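# Seat the lid fully on the box by suction

## Task

Place the lid onto the box so it sits completely down, resting there by itself without the robot holding it, then release it and withdraw the tool.

## Robot and tools

Robot: one xArm7 arm (seven joints) carrying a vacuum tool instead of fingers. The controlled point is the cup point, the centre of the suction cup's rim when nothing touches it. The cup points along the cup point's own +z axis. About 4 cm back from the rim the tool body and wrist camera widen to roughly 9 cm sideways, so leave clearance around it.

Frames: reported positions use the scene frame, origin on the table top under the arm's base, +z up, +y to the left when facing along +x. Metres for position, quaternion wxyz for orientation. Motion offsets, however, are given in the cup point's own axes, not the scene axes. The printed position may be a little off, more so at long reach.

execute_actions(actions): actions is a list of actions; each action is a table of 0 to 15 rows, and each row is seven plain numbers in [-1, 1]: dx, dy, dz, rx, ry, rz, suction. Each row lasts one control step (1/30 s); if fewer than 15 rows are given, the last one repeats to fill 15 steps. The first six numbers are an offset from the cup point's measured pose at the start of that action (for the first action of a call, the last pose a result reported), expressed in the cup point's axes. Every row is measured from that same start pose, not from the row before. Scale: 1.0 equals 0.6 m for dx, dy, dz and 180 degrees for the rotation; rx, ry, rz form a single rotation vector. Suction: above 0.01 means on, 0.01 or less means off, and it stays at whatever was last sent. An empty list simply returns the current state and images.

Each step the commanded pose is clipped to at most 70 mm and 16 degrees from the measured pose, so large offsets take several actions; after an action the arm only continues up to the last clipped pose. Position is favoured over orientation if both cannot be met.

move(target, speed, blocking): target is one seven-number row, same layout, scale and axes as above, an offset from the pose in the latest result that shows one. The cup point follows a straight path toward it, taking the shorter rotation. speed is the path's top speed in m/s, 0.002 to 0.5 (default 0.25); rotation is capped at twice that in rad/s. Paths run 0.5 to 10 s and are cut off at 10 s. The tool value is applied at the start. The path ignores obstacles, and the real cup point can lag, drift or exceed the speed, especially near full reach. Faster contact hits harder, and aiming further past a contact presses harder. blocking=false returns after 0.5 s while the arm keeps going; until a result shows the move ended, further moves and action rows are refused, so use wait or stop. The result adds a move: line saying how it ended (done, off_target, moving, held, fault), which limits acted (paced means the sent pose was clipped; held means a check blocked steps, after which the arm may rush), and the distance left to target.

wait(seconds): 0 to 10; lets the scene run with the last command held, returning early if a running move ends. stop(): brakes a running move; it needs room, more when fast; suction is unaffected. zoom_image(camera, region): camera is cam_high or cam_wrist; region is [x0, y0, x1, y1] in image pixels from the top-left corner, at most 504 by 504. read_manual(section): only "licences", the URDF licence texts. finished_scene(scene): ends the current scene, given its number, once the robot has held the last command; irreversible, and reports whether the goal was met.

Cameras: cam_high is fixed (672x504), cam_wrist rides on the tool (504x504, fisheye). Calibration is given but may be off by a few degrees and millimetres.

Result lines: the state line gives cup point pose and velocities. suction_measured shows the vacuum level: near 0 means no seal, 0.83 or more means airtight, values between mean leaks. part_present switches to 1 at 0.50 and back to 0 below 0.45. Hand target is the pose the controller is currently heading for. A pose unreachable line means the clearance check altered or blocked the command (a mount under the base counts as arm). MOTOR HOT appears from 65 °C; at 80 °C an OVER-TEMPERATURE FAULT brakes the arm until it cools. A TORQUE FAULT happens when contact load reaches a joint limit (waist and shoulder 47.5, upper arm roll, elbow and forearm roll 28.5, wrist pitch and wrist roll 19 N m): the joint backs off, holds 10 s and the rest of the call is dropped. Torque readings carry offsets and noise.

Gripping and releasing: with suction on, press the 36 mm rim flat onto a smooth face of the lid so it contacts all round, away from holes, seams and edges. Under vacuum the cup shortens, so the held part sits up to about 12 mm nearer the tool. Vacuum alone can lift a resting part. To release, set the lid down so it rests on the box, switch suction off, then move at least 15 mm away. If the cup seals on the table, switch suction off to free it.

Avoid: knocking or placing anything off the table, dropping or slamming the lid, hitting fast, pressing hard enough to fault a joint, and holding loads long enough to overheat. Loose objects may occasionally get nudged by outside pushes, so check the lid stays seated before finishing.

Each tool is called after "Call:" as name(argument=value, ...), one argument or row to a line, values as JSON.

## Session

Call:
execute_actions(
  actions=[],
)

Scene clock: 0.00 s.
end_effector_position=(+0.4008, +0.0048, +0.2570) suction_measured=0.00 part_present=0 end_effector_quat_wxyz=(-0.002, -0.007, +1.000, -0.001) end_effector_velocity=(+0.000, +0.001, +0.001) end_effector_angular_velocity=(+0.001, -0.002, +0.001)
Joint positions: [ 0.003 -0.247  0.001  0.921  0.001  1.17   2.353]
Joint velocities: [ 0.001 -0.002 -0.     0.     0.001 -0.     0.   ]
Joint torques (N m, as the arm reports them, + toward a larger angle): no reading
Hand target: +0.401, +0.005, +0.257; -0.002, -0.007, +1.000, -0.001

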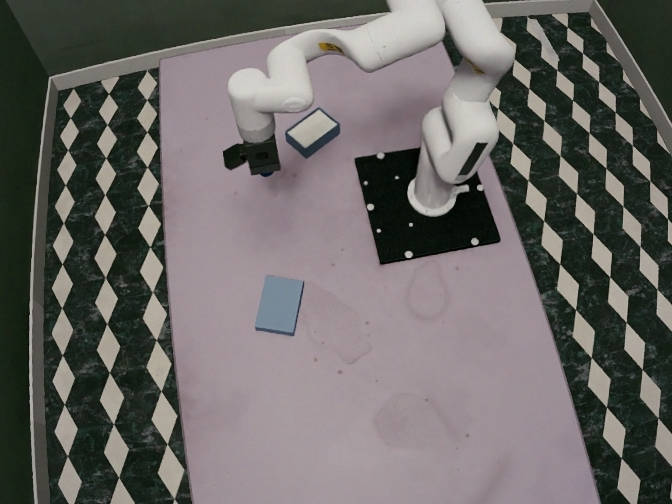

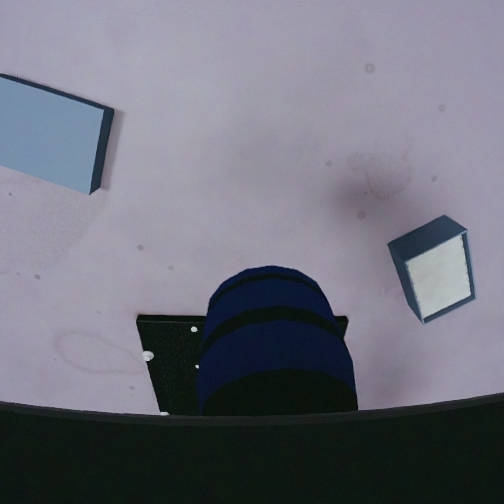

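Call:
zoom_image(
  camera="cam_high",
  region=[240, 260, 340, 350],
)

Call:
zoom_image(
  camera="cam_high",
  region=[270, 90, 360, 170],
)

Region (240, 260, 340, 350) of cam_high's 672x504 image, scaled by 5.040, with more detail than that image has; it fills the top 454 rows of this view, and the rest is white.

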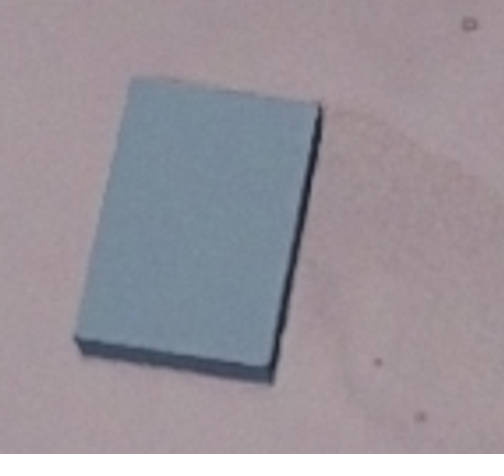

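Region (270, 90, 360, 170) of cam_high's 672x504 image, scaled by 5.600, with more detail than that image has.

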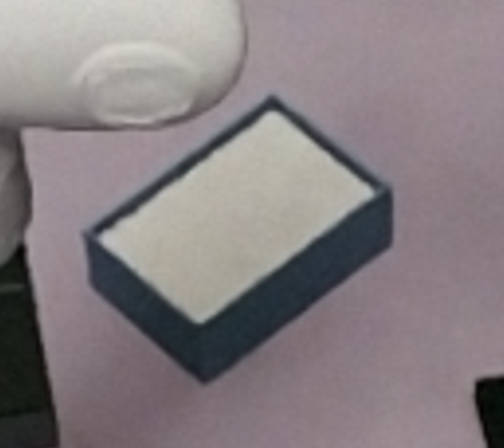

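Call:
move(
  target=[0.292,-0.404,0.145,0,0,0.3167,0],
  speed=0.35,
)

Scene clock: 19.77 s.
end_effector_position=(+0.2280, -0.2395, +0.1712) suction_measured=0.00 part_present=0 end_effector_quat_wxyz=(-0.002, +0.471, +0.882, -0.002) end_effector_velocity=(-0.001, -0.002, -0.001) end_effector_angular_velocity=(+0.001, -0.000, -0.007)
Joint positions: [-0.469 -0.423 -0.338  0.532 -0.17   0.942  2.665]
Joint velocities: [-0.003  0.003 -0.005  0.001 -0.    -0.001  0.   ]
Joint torques (N m, as the arm reports them, + toward a larger angle): [ -0.96 -13.2    2.48  15.97   0.9   -1.8    0.03]
Hand target: +0.228, -0.240, +0.171; -0.002, +0.471, +0.882, -0.002
Off the commanded pose: 0.001 m, 0 deg.
move: done
camera_calibration (this result's frames):
cam_wrist: T_world_to_cam=[[-0.807542, -0.588738, 0.035554, 0.0432146], [-0.506408, 0.722994, 0.469926, 0.227833], [-0.302369, 0.361481, -0.881989, 0.387022], [0, 0, 0, 1]] pos_world=[0.267298, -0.279181, 0.232748]

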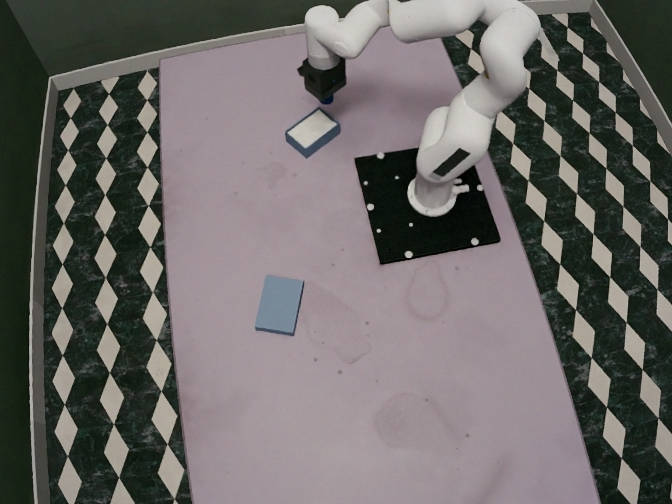

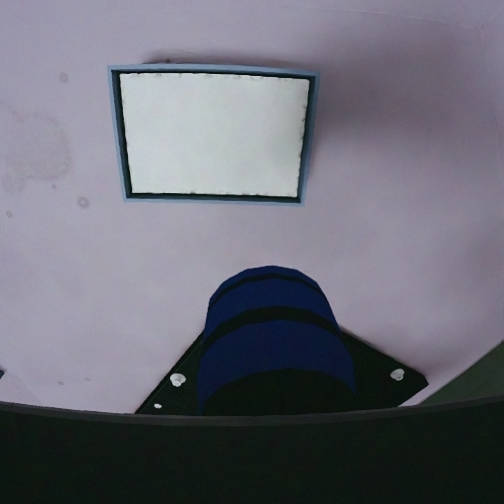

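Call:
zoom_image(
  camera="cam_wrist",
  region=[90, 40, 342, 220],
)

Region (90, 40, 342, 220) of cam_wrist's 504x504 image, scaled by 2.000, with more detail than that image has; it fills the top 360 rows of this view, and the rest is white.

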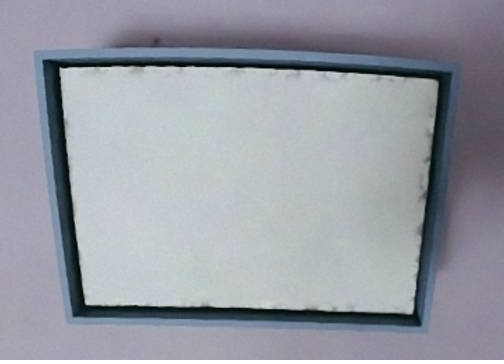

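Call:
move(
  target=[0.477,0.634,0.042,0,0,-0.2083,0],
  speed=0.4,
)

Call:
zoom_image(
  camera="cam_wrist",
  region=[80, 20, 360, 240],
)

Scene clock: 32.93 s.
end_effector_position=(+0.3857, +0.2095, +0.1446) suction_measured=0.00 part_present=0 end_effector_quat_wxyz=(-0.002, +0.162, +0.987, -0.001) end_effector_velocity=(-0.001, +0.002, -0.001) end_effector_angular_velocity=(-0.003, +0.004, +0.005)
Joint positions: [ 0.158  0.013  0.332  0.853 -0.004  0.843  3.183]
Joint velocities: [ 0.003  0.007  0.002  0.004 -0.004  0.002  0.002]
Joint torques (N m, as the arm reports them, + toward a larger angle): [ -1.99 -26.94  -0.12  15.74   0.7   -1.89   0.19]
Hand target: +0.386, +0.210, +0.144; -0.002, +0.162, +0.987, -0.001
Off the commanded pose: 0.001 m, 0 deg.
move: done
camera_calibration (this result's frames):
cam_wrist: T_world_to_cam=[[-0.2827, -0.958606, 0.0339898, 0.311155], [-0.840929, 0.264731, 0.471971, 0.220288], [-0.461432, 0.104843, -0.880959, 0.363846], [0, 0, 0, 1]] pos_world=[0.4411, 0.201811, 0.205987]

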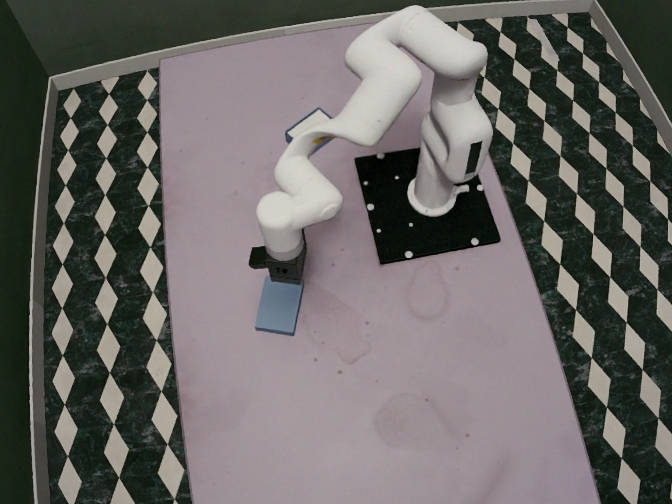

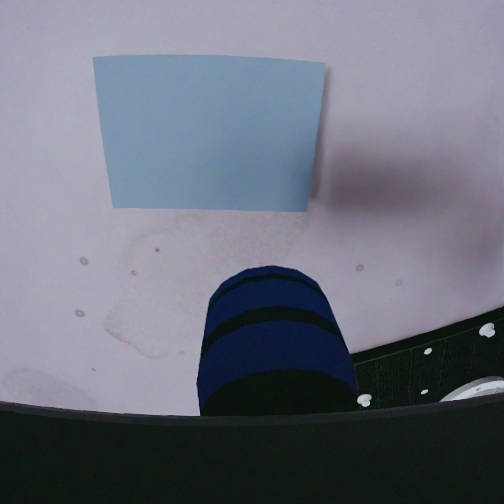

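Region (80, 20, 360, 240) of cam_wrist's 504x504 image, scaled by 1.800, with more detail than that image has; it fills the top 396 rows of this view, and the rest is white.

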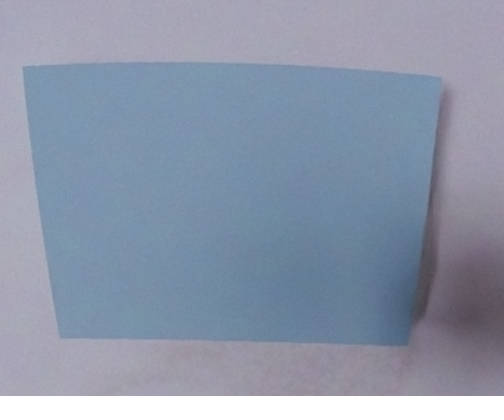

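Call:
move(
  target=[-0.0615,0.0508,0.178,0,0,0,0],
  speed=0.25,
)

Call:
move(
  target=[0,0,0.03,0,0,0,1],
  speed=0.03,
)

Scene clock: 41.73 s.
end_effector_position=(+0.4301, +0.2263, +0.0381) suction_measured=0.00 part_present=0 end_effector_quat_wxyz=(-0.002, +0.162, +0.987, -0.001) end_effector_velocity=(-0.000, -0.001, -0.003) end_effector_angular_velocity=(-0.003, +0.006, -0.002)
Joint positions: [ 0.186  0.381  0.29   0.965 -0.185  0.607  3.299]
Joint velocities: [ 0.     0.009 -0.003  0.003 -0.003  0.     0.002]
Joint torques (N m, as the arm reports them, + toward a larger angle): [ -1.56 -34.7    2.19  13.99   0.73  -1.81   0.48]
Hand target: +0.430, +0.226, +0.038; -0.002, +0.163, +0.987, -0.001
Off the commanded pose: 0.001 m, 0 deg.
move: done
camera_calibration (this result's frames):
cam_wrist: T_world_to_cam=[[-0.282945, -0.95856, 0.0332244, 0.343548], [-0.841252, 0.264659, 0.471435, 0.303701], [-0.460692, 0.10544, -0.881275, 0.288315], [0, 0, 0, 1]] pos_world=[0.485519, 0.218534, 0.0994953]

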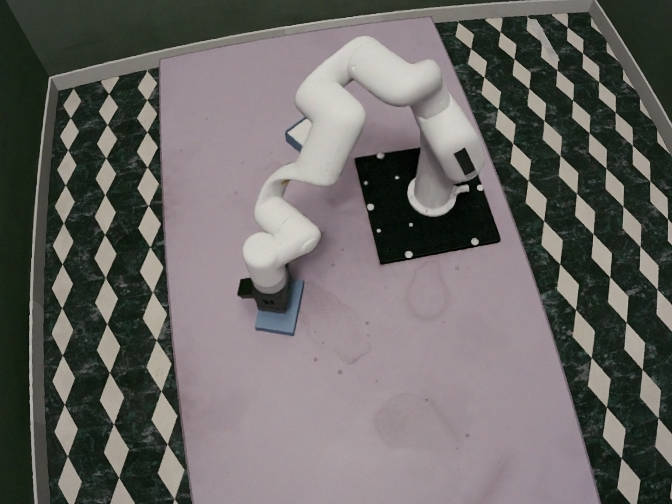

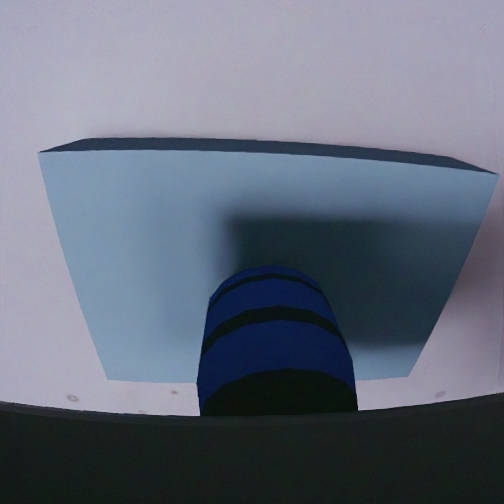

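Scene clock: 42.63 s.
end_effector_position=(+0.4302, +0.2263, +0.0202) suction_measured=0.91 part_present=1 end_effector_quat_wxyz=(-0.002, +0.162, +0.987, -0.001) end_effector_velocity=(+0.001, +0.002, +0.000) end_effector_angular_velocity=(+0.002, -0.004, +0.001)
Joint positions: [ 0.197  0.424  0.275  0.965 -0.208  0.565  3.315]
Joint velocities: [ 0.003  0.001 -0.001  0.001 -0.001 -0.004  0.001]
Joint torques (N m, as the arm reports them, + toward a larger angle): [ -2.08 -35.81   2.31  13.46   0.63  -1.67   0.27]
Hand target: +0.430, +0.226, +0.020; -0.002, +0.162, +0.987, -0.001
Off the commanded pose: 0.000 m, 0 deg.
move: done
camera_calibration (this result's frames):
cam_wrist: T_world_to_cam=[[-0.282983, -0.958554, 0.0330846, 0.344162], [-0.841331, 0.264644, 0.471301, 0.312157], [-0.460523, 0.105535, -0.881351, 0.272507], [0, 0, 0, 1]] pos_world=[0.485516, 0.218528, 0.0816675]

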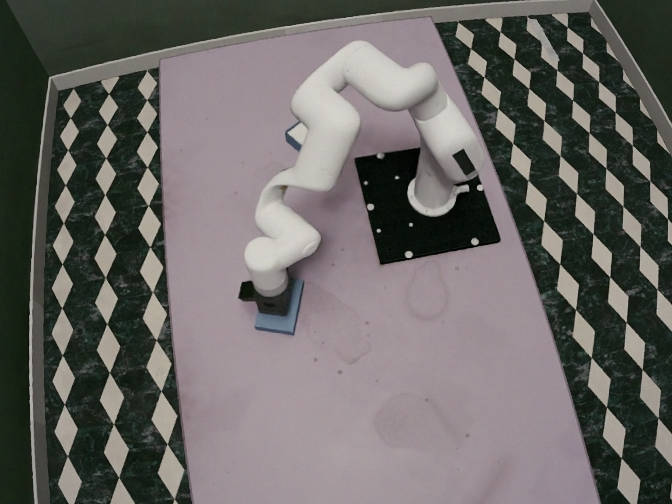

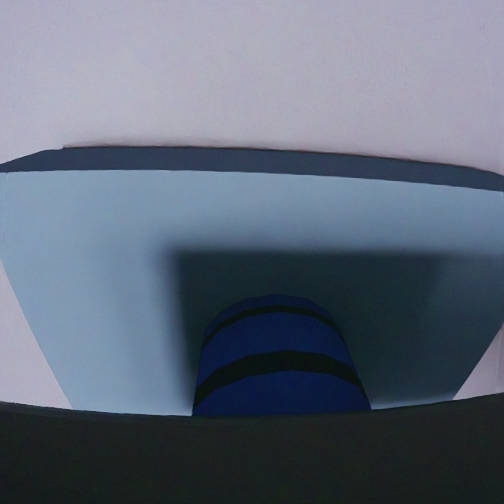

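Call:
move(
  target=[0,-0.1,-0.11,0,0,0,1],
  speed=0.2,
)

Call:
move(
  target=[-0.0053,-0.744,0.02,0,0,0.2086,1],
  speed=0.3,
)

Scene clock: 48.37 s.
end_effector_position=(+0.4108, +0.1699, +0.0860) suction_measured=0.93 part_present=1 end_effector_quat_wxyz=(-0.002, +0.162, +0.987, -0.001) end_effector_velocity=(+0.002, -0.002, +0.003) end_effector_angular_velocity=(+0.002, -0.004, -0.005)
Joint positions: [ 0.09   0.152  0.295  0.82  -0.068  0.677  3.124]
Joint velocities: [-0.005 -0.007 -0.001  0.     0.004  0.001 -0.005]
Joint torques (N m, as the arm reports them, + toward a larger angle): [ -1.47 -29.33   1.13  14.64   1.09  -1.94   0.46]
Hand target: +0.411, +0.170, +0.086; -0.002, +0.162, +0.987, -0.001
Off the commanded pose: 0.001 m, 0 deg.
move: done
camera_calibration (this result's frames):
cam_wrist: T_world_to_cam=[[-0.282273, -0.958751, 0.0334422, 0.282154], [-0.841188, 0.264119, 0.471852, 0.279756], [-0.461221, 0.10506, -0.881043, 0.327807], [0, 0, 0, 1]] pos_world=[0.466163, 0.162188, 0.147373]

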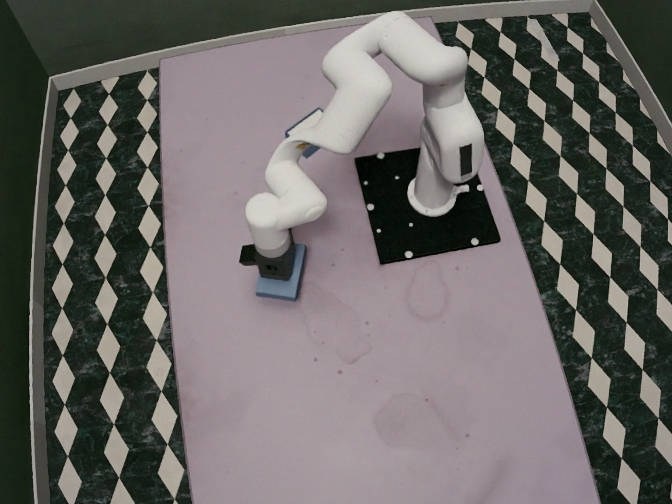

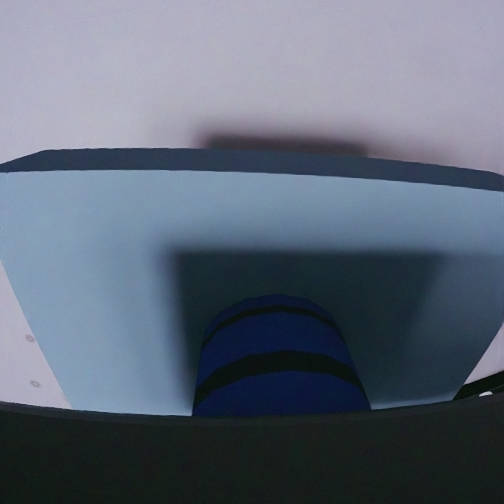

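Scene clock: 50.40 s.
end_effector_position=(+0.2699, -0.2533, +0.0751) suction_measured=0.93 part_present=1 end_effector_quat_wxyz=(-0.002, +0.471, +0.882, -0.001) end_effector_velocity=(-0.001, -0.004, +0.001) end_effector_angular_velocity=(-0.001, -0.003, -0.010)
Joint positions: [-0.48  -0.039 -0.283  0.545 -0.02   0.584  2.597]
Joint velocities: [-0.006  0.003 -0.005  0.005  0.004 -0.001 -0.005]
Joint torques (N m, as the arm reports them, + toward a larger angle): [ -1.49 -22.04   0.33  14.35   0.49  -1.77   0.28]
Hand target: +0.270, -0.254, +0.075; -0.002, +0.471, +0.882, -0.001
Off the commanded pose: 0.001 m, 0 deg.
move: done
camera_calibration (this result's frames):
cam_wrist: T_world_to_cam=[[-0.807356, -0.589045, 0.0346699, 0.0723356], [-0.506956, 0.722512, 0.470077, 0.304244], [-0.301946, 0.361943, -0.881944, 0.319867], [0, 0, 0, 1]] pos_world=[0.309222, -0.292985, 0.136579]

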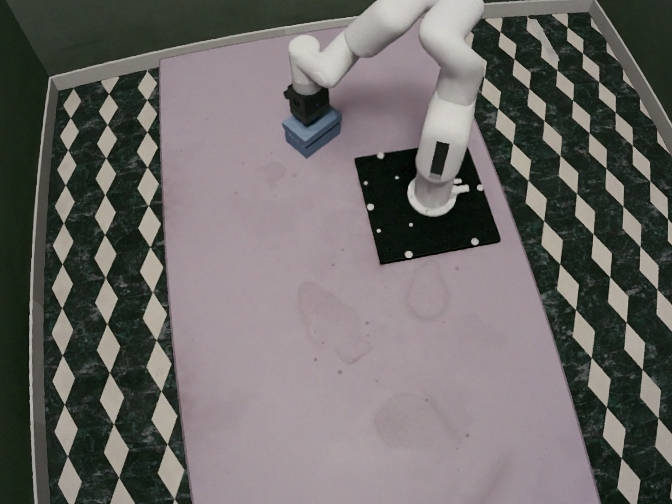

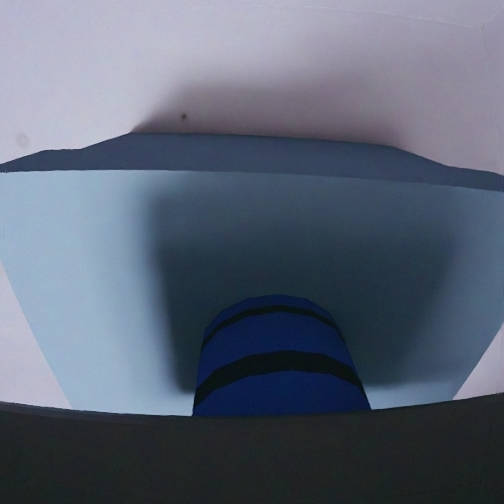

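Correct by (+1.4, −1.3) mm and lower.

Call:
move(
  target=[-0.0031,0.0007,0.018,0,0,0,1],
  speed=0.04,
)

Call:
zoom_image(
  camera="cam_high",
  region=[270, 90, 360, 170],
)

Call:
zoom_image(
  camera="cam_wrist",
  region=[0, 100, 252, 200],
)

Call:
zoom_image(
  camera="cam_wrist",
  region=[252, 100, 504, 200],
)

Scene clock: 53.27 s.
end_effector_position=(+0.2713, -0.2546, +0.0644) suction_measured=0.93 part_present=1 end_effector_quat_wxyz=(-0.002, +0.471, +0.882, -0.001) end_effector_velocity=(+0.001, -0.001, +0.000) end_effector_angular_velocity=(-0.003, -0.004, +0.001)
Joint positions: [-0.478 -0.    -0.283  0.546 -0.     0.547  2.582]
Joint velocities: [ 0.     0.003 -0.     0.002  0.002 -0.006 -0.002]
Joint torques (N m, as the arm reports them, + toward a larger angle): [ -1.31 -22.84   0.56  13.18   0.58  -1.9    0.27]
Hand target: +0.271, -0.255, +0.064; -0.002, +0.471, +0.882, -0.001
Off the commanded pose: 0.000 m, 0 deg.
move: done
camera_calibration (this result's frames):
cam_wrist: T_world_to_cam=[[-0.807375, -0.58902, 0.034649, 0.0730191], [-0.506957, 0.72254, 0.470032, 0.310919], [-0.301894, 0.361927, -0.881969, 0.311302], [0, 0, 0, 1]] pos_world=[0.310556, -0.29431, 0.125887]

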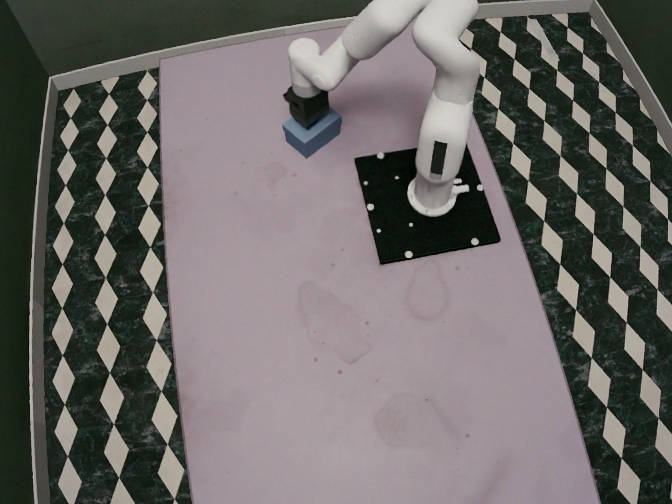

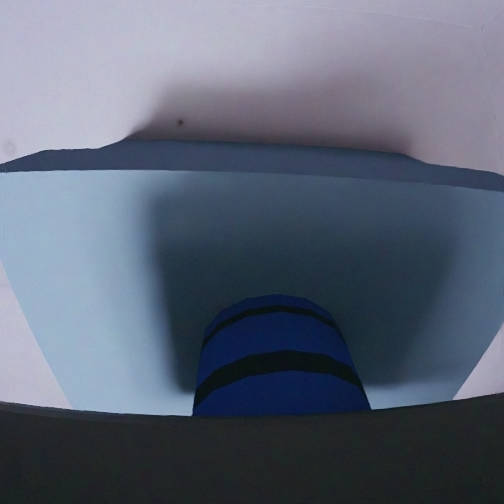

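Region (270, 90, 360, 170) of cam_high's 672x504 image, scaled by 5.600, with more detail than that image has.

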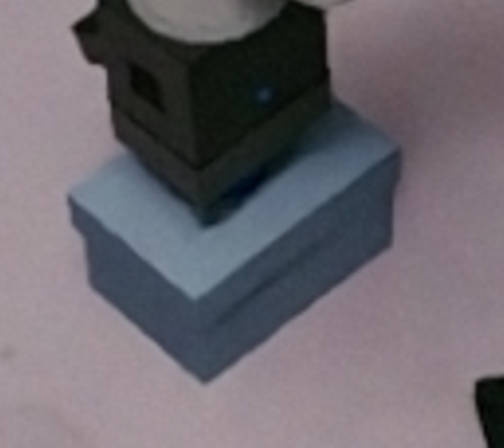

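Region (0, 100, 252, 200) of cam_wrist's 504x504 image, scaled by 2.000, with more detail than that image has; it fills the top 200 rows of this view, and the rest is white.

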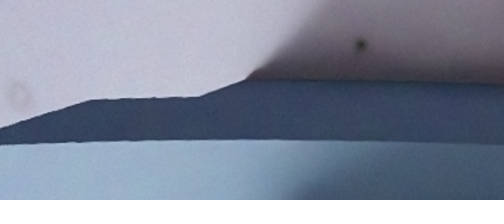

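Region (252, 100, 504, 200) of cam_wrist's 504x504 image, scaled by 2.000, with more detail than that image has; it fills the top 200 rows of this view, and the rest is white.

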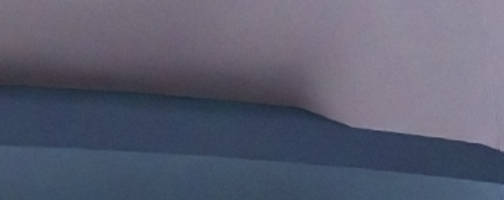

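Looks aligned. Descend gently.

Call:
move(
  target=[0,0,0.02,0,0,0,1],
  speed=0.015,
)

Scene clock: 55.60 s.
end_effector_position=(+0.2712, -0.2546, +0.0524) suction_measured=0.93 part_present=1 end_effector_quat_wxyz=(-0.002, +0.471, +0.882, -0.001) end_effector_velocity=(-0.000, -0.000, -0.001) end_effector_angular_velocity=(-0.000, -0.002, -0.002)
Joint positions: [-0.477  0.038 -0.281  0.541  0.021  0.506  2.566]
Joint velocities: [-0.002  0.003  0.    -0.002  0.004 -0.006 -0.003]
Joint torques (N m, as the arm reports them, + toward a larger angle): [ -1.82 -22.37   0.3   13.83   1.03  -1.94  -0.06]
Hand target: +0.271, -0.255, +0.052; -0.002, +0.471, +0.882, -0.001
Off the commanded pose: 0.000 m, 0 deg.
move: done
camera_calibration (this result's frames):
cam_wrist: T_world_to_cam=[[-0.807361, -0.589037, 0.0346938, 0.0733758], [-0.506889, 0.722461, 0.470227, 0.316394], [-0.302046, 0.362057, -0.881863, 0.300783], [0, 0, 0, 1]] pos_world=[0.310468, -0.294262, 0.113927]

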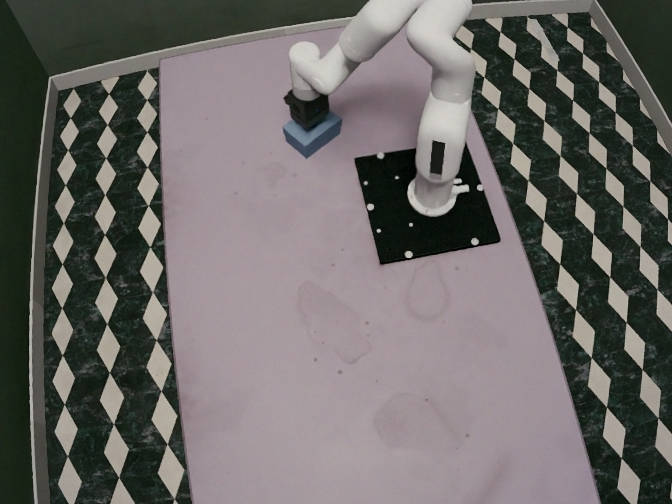

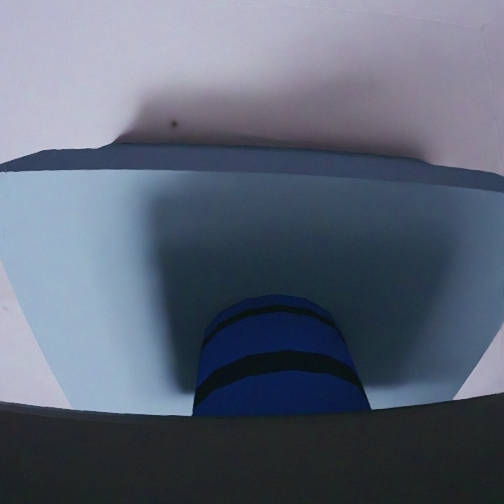

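Call:
move(
  target=[0,0,0.022,0,0,0,1],
  speed=0.015,
)

Scene clock: 57.67 s.
end_effector_position=(+0.2711, -0.2546, +0.0393) suction_measured=0.93 part_present=1 end_effector_quat_wxyz=(-0.002, +0.471, +0.882, -0.001) end_effector_velocity=(-0.000, -0.000, -0.001) end_effector_angular_velocity=(+0.001, -0.001, -0.001)
Joint positions: [-0.478  0.081 -0.276  0.537  0.049  0.462  2.546]
Joint velocities: [-0.001  0.003  0.001 -0.001  0.004 -0.003 -0.003]
Joint torques (N m, as the arm reports them, + toward a larger angle): [ -1.67 -24.01   0.08  12.83   0.71  -1.79   0.37]
Hand target: +0.271, -0.255, +0.039; -0.002, +0.471, +0.882, -0.001
Off the commanded pose: 0.000 m, 0 deg.
move: done
camera_calibration (this result's frames):
cam_wrist: T_world_to_cam=[[-0.807375, -0.589018, 0.0346911, 0.0737931], [-0.506868, 0.722466, 0.470242, 0.322527], [-0.302044, 0.362078, -0.881855, 0.289212], [0, 0, 0, 1]] pos_world=[0.310412, -0.294267, 0.100818]

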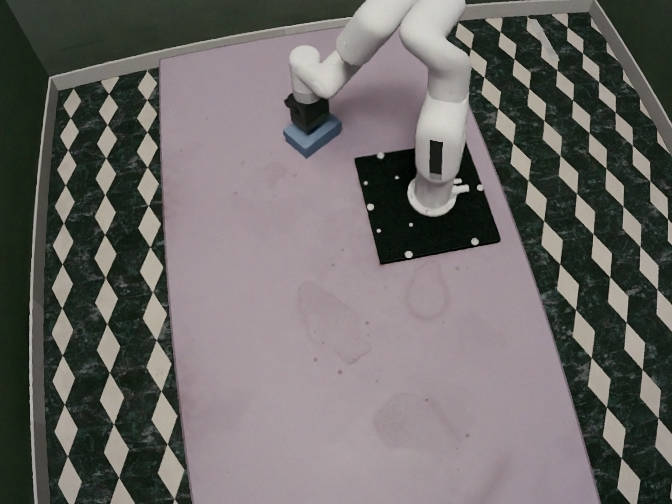

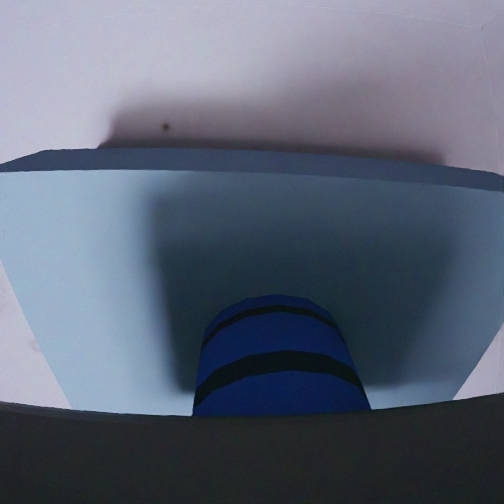

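Call:
move(
  target=[0,0,0.007,0,0,0,1],
  speed=0.01,
)

Scene clock: 59.33 s.
end_effector_position=(+0.2726, -0.2559, +0.0371) suction_measured=0.93 part_present=1 end_effector_quat_wxyz=(+0.001, +0.471, +0.882, -0.001) end_effector_velocity=(-0.001, +0.001, -0.002) end_effector_angular_velocity=(+0.001, +0.002, +0.001)
Joint positions: [-0.479  0.091 -0.274  0.539  0.059  0.448  2.539]
Joint velocities: [ 0.001  0.003  0.    -0.002  0.002 -0.003 -0.002]
Joint torques (N m, as the arm reports them, + toward a larger angle): [-1.02 -5.48  0.44  7.07  0.92 -2.67  0.34]
Hand target: +0.271, -0.255, +0.035; -0.002, +0.471, +0.882, -0.001
Off the commanded pose: 0.003 m, 0 deg.
move: done
camera_calibration (this result's frames):
cam_wrist: T_world_to_cam=[[-0.807721, -0.588653, 0.032783, 0.074583], [-0.508753, 0.724026, 0.465786, 0.326348], [-0.297922, 0.359547, -0.88429, 0.286485], [0, 0, 0, 1]] pos_world=[0.311623, -0.295386, 0.0988822]

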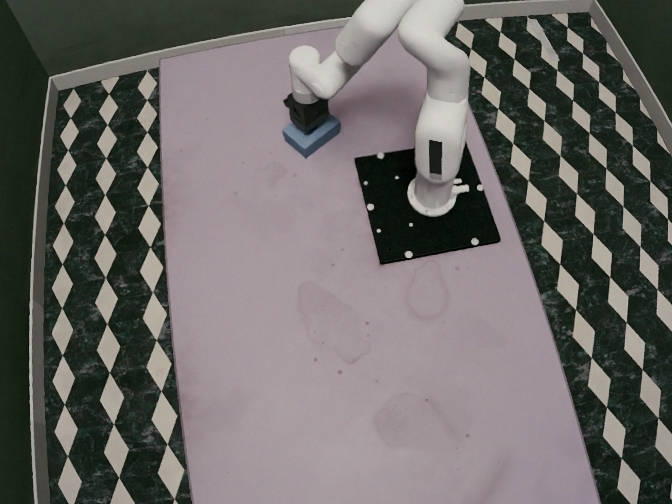

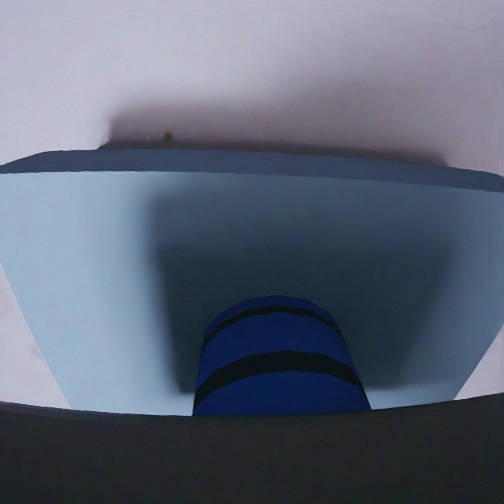

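Call:
execute_actions(
  actions=[
    [[0,0,-0.003,0,0,0,0]],
  ],
)

Call:
move(
  target=[0,0,-0.2,0,0,0,0],
  speed=0.2,
)

Call:
zoom_image(
  camera="cam_high",
  region=[270, 90, 360, 170],
)

Scene clock: 61.50 s.
end_effector_position=(+0.2715, -0.2547, +0.0376) suction_measured=0.00 part_present=0 end_effector_quat_wxyz=(-0.001, +0.470, +0.882, -0.001) end_effector_velocity=(+0.000, +0.000, +0.002) end_effector_angular_velocity=(+0.001, -0.001, +0.001)
Joint positions: [-0.479  0.087 -0.274  0.537  0.054  0.455  2.542]
Joint velocities: [-0.    -0.006 -0.    -0.001 -0.001  0.005  0.   ]
Joint torques (N m, as the arm reports them, + toward a larger angle): [ -1.44 -13.44   0.27   4.3    0.8    1.61   0.49]
Hand target: +0.273, -0.256, +0.039; +0.001, +0.471, +0.882, -0.001
Off the commanded pose: 0.002 m, 0 deg.
camera_calibration (this result's frames):
cam_wrist: T_world_to_cam=[[-0.80729, -0.589174, 0.0340191, 0.0740692], [-0.507553, 0.722554, 0.469366, 0.323857], [-0.301119, 0.361648, -0.882348, 0.287516], [0, 0, 0, 1]] pos_world=[0.310746, -0.294344, 0.099162]

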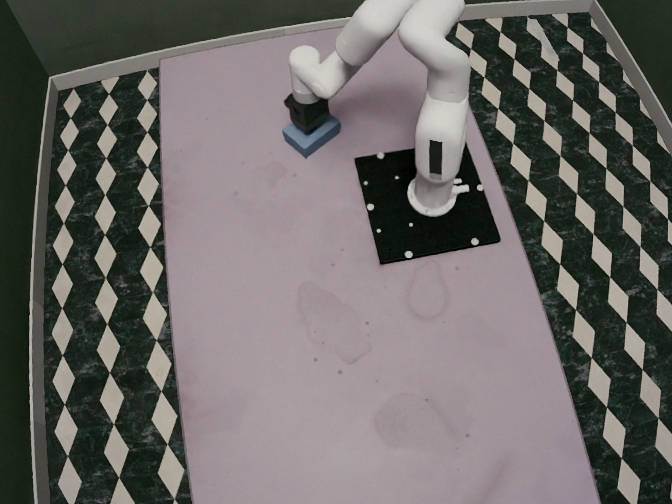

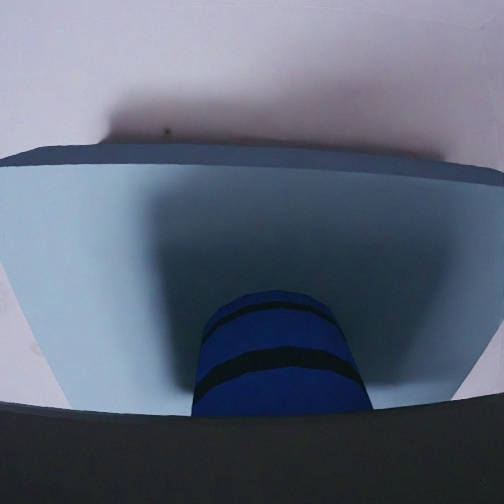

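Scene clock: 62.60 s.
end_effector_position=(+0.2716, -0.2544, +0.1571) suction_measured=0.00 part_present=0 end_effector_quat_wxyz=(-0.002, +0.470, +0.882, -0.001) end_effector_velocity=(+0.001, -0.000, +0.003) end_effector_angular_velocity=(-0.001, -0.003, -0.000)
Joint positions: [-0.485 -0.232 -0.271  0.639 -0.081  0.866  2.646]
Joint velocities: [-0.    -0.006  0.001  0.004 -0.     0.007  0.001]
Joint torques (N m, as the arm reports them, + toward a larger angle): [ -1.84 -18.32   1.2   16.12   0.36  -2.25   0.21]
Hand target: +0.272, -0.255, +0.158; -0.001, +0.470, +0.882, -0.001
Off the commanded pose: 0.001 m, 0 deg.
move: done
camera_calibration (this result's frames):
cam_wrist: T_world_to_cam=[[-0.807195, -0.58927, 0.0346007, 0.0701423], [-0.507116, 0.722272, 0.470273, 0.267256], [-0.302109, 0.362056, -0.881842, 0.393186], [0, 0, 0, 1]] pos_world=[0.310933, -0.294054, 0.218618]

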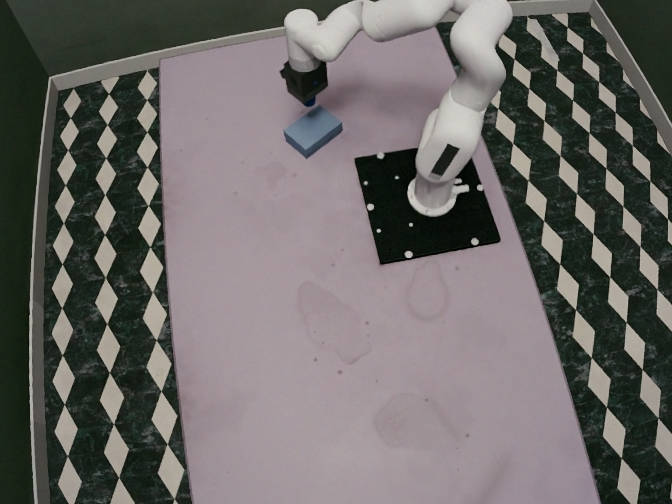

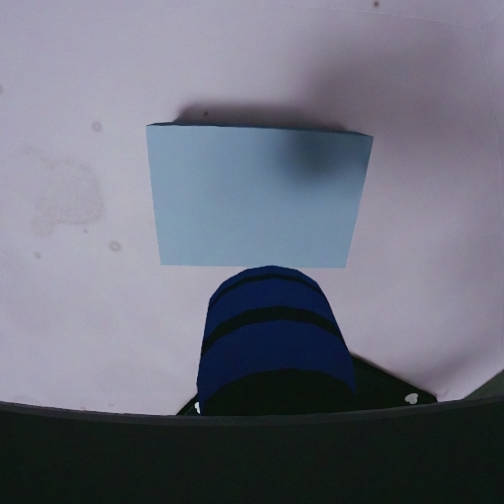

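Region (270, 90, 360, 170) of cam_high's 672x504 image, scaled by 5.600, with more detail than that image has.

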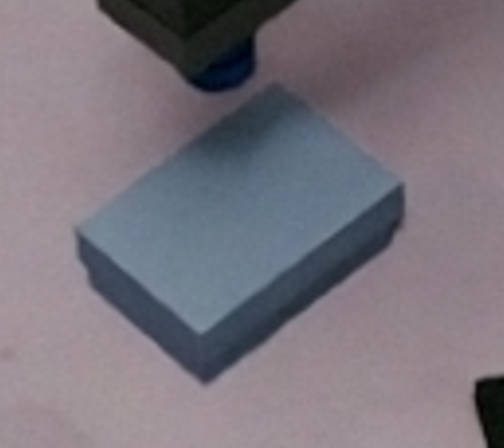

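Call:
finished_scene(
  scene=1,
)

The scene is finished: the task was done.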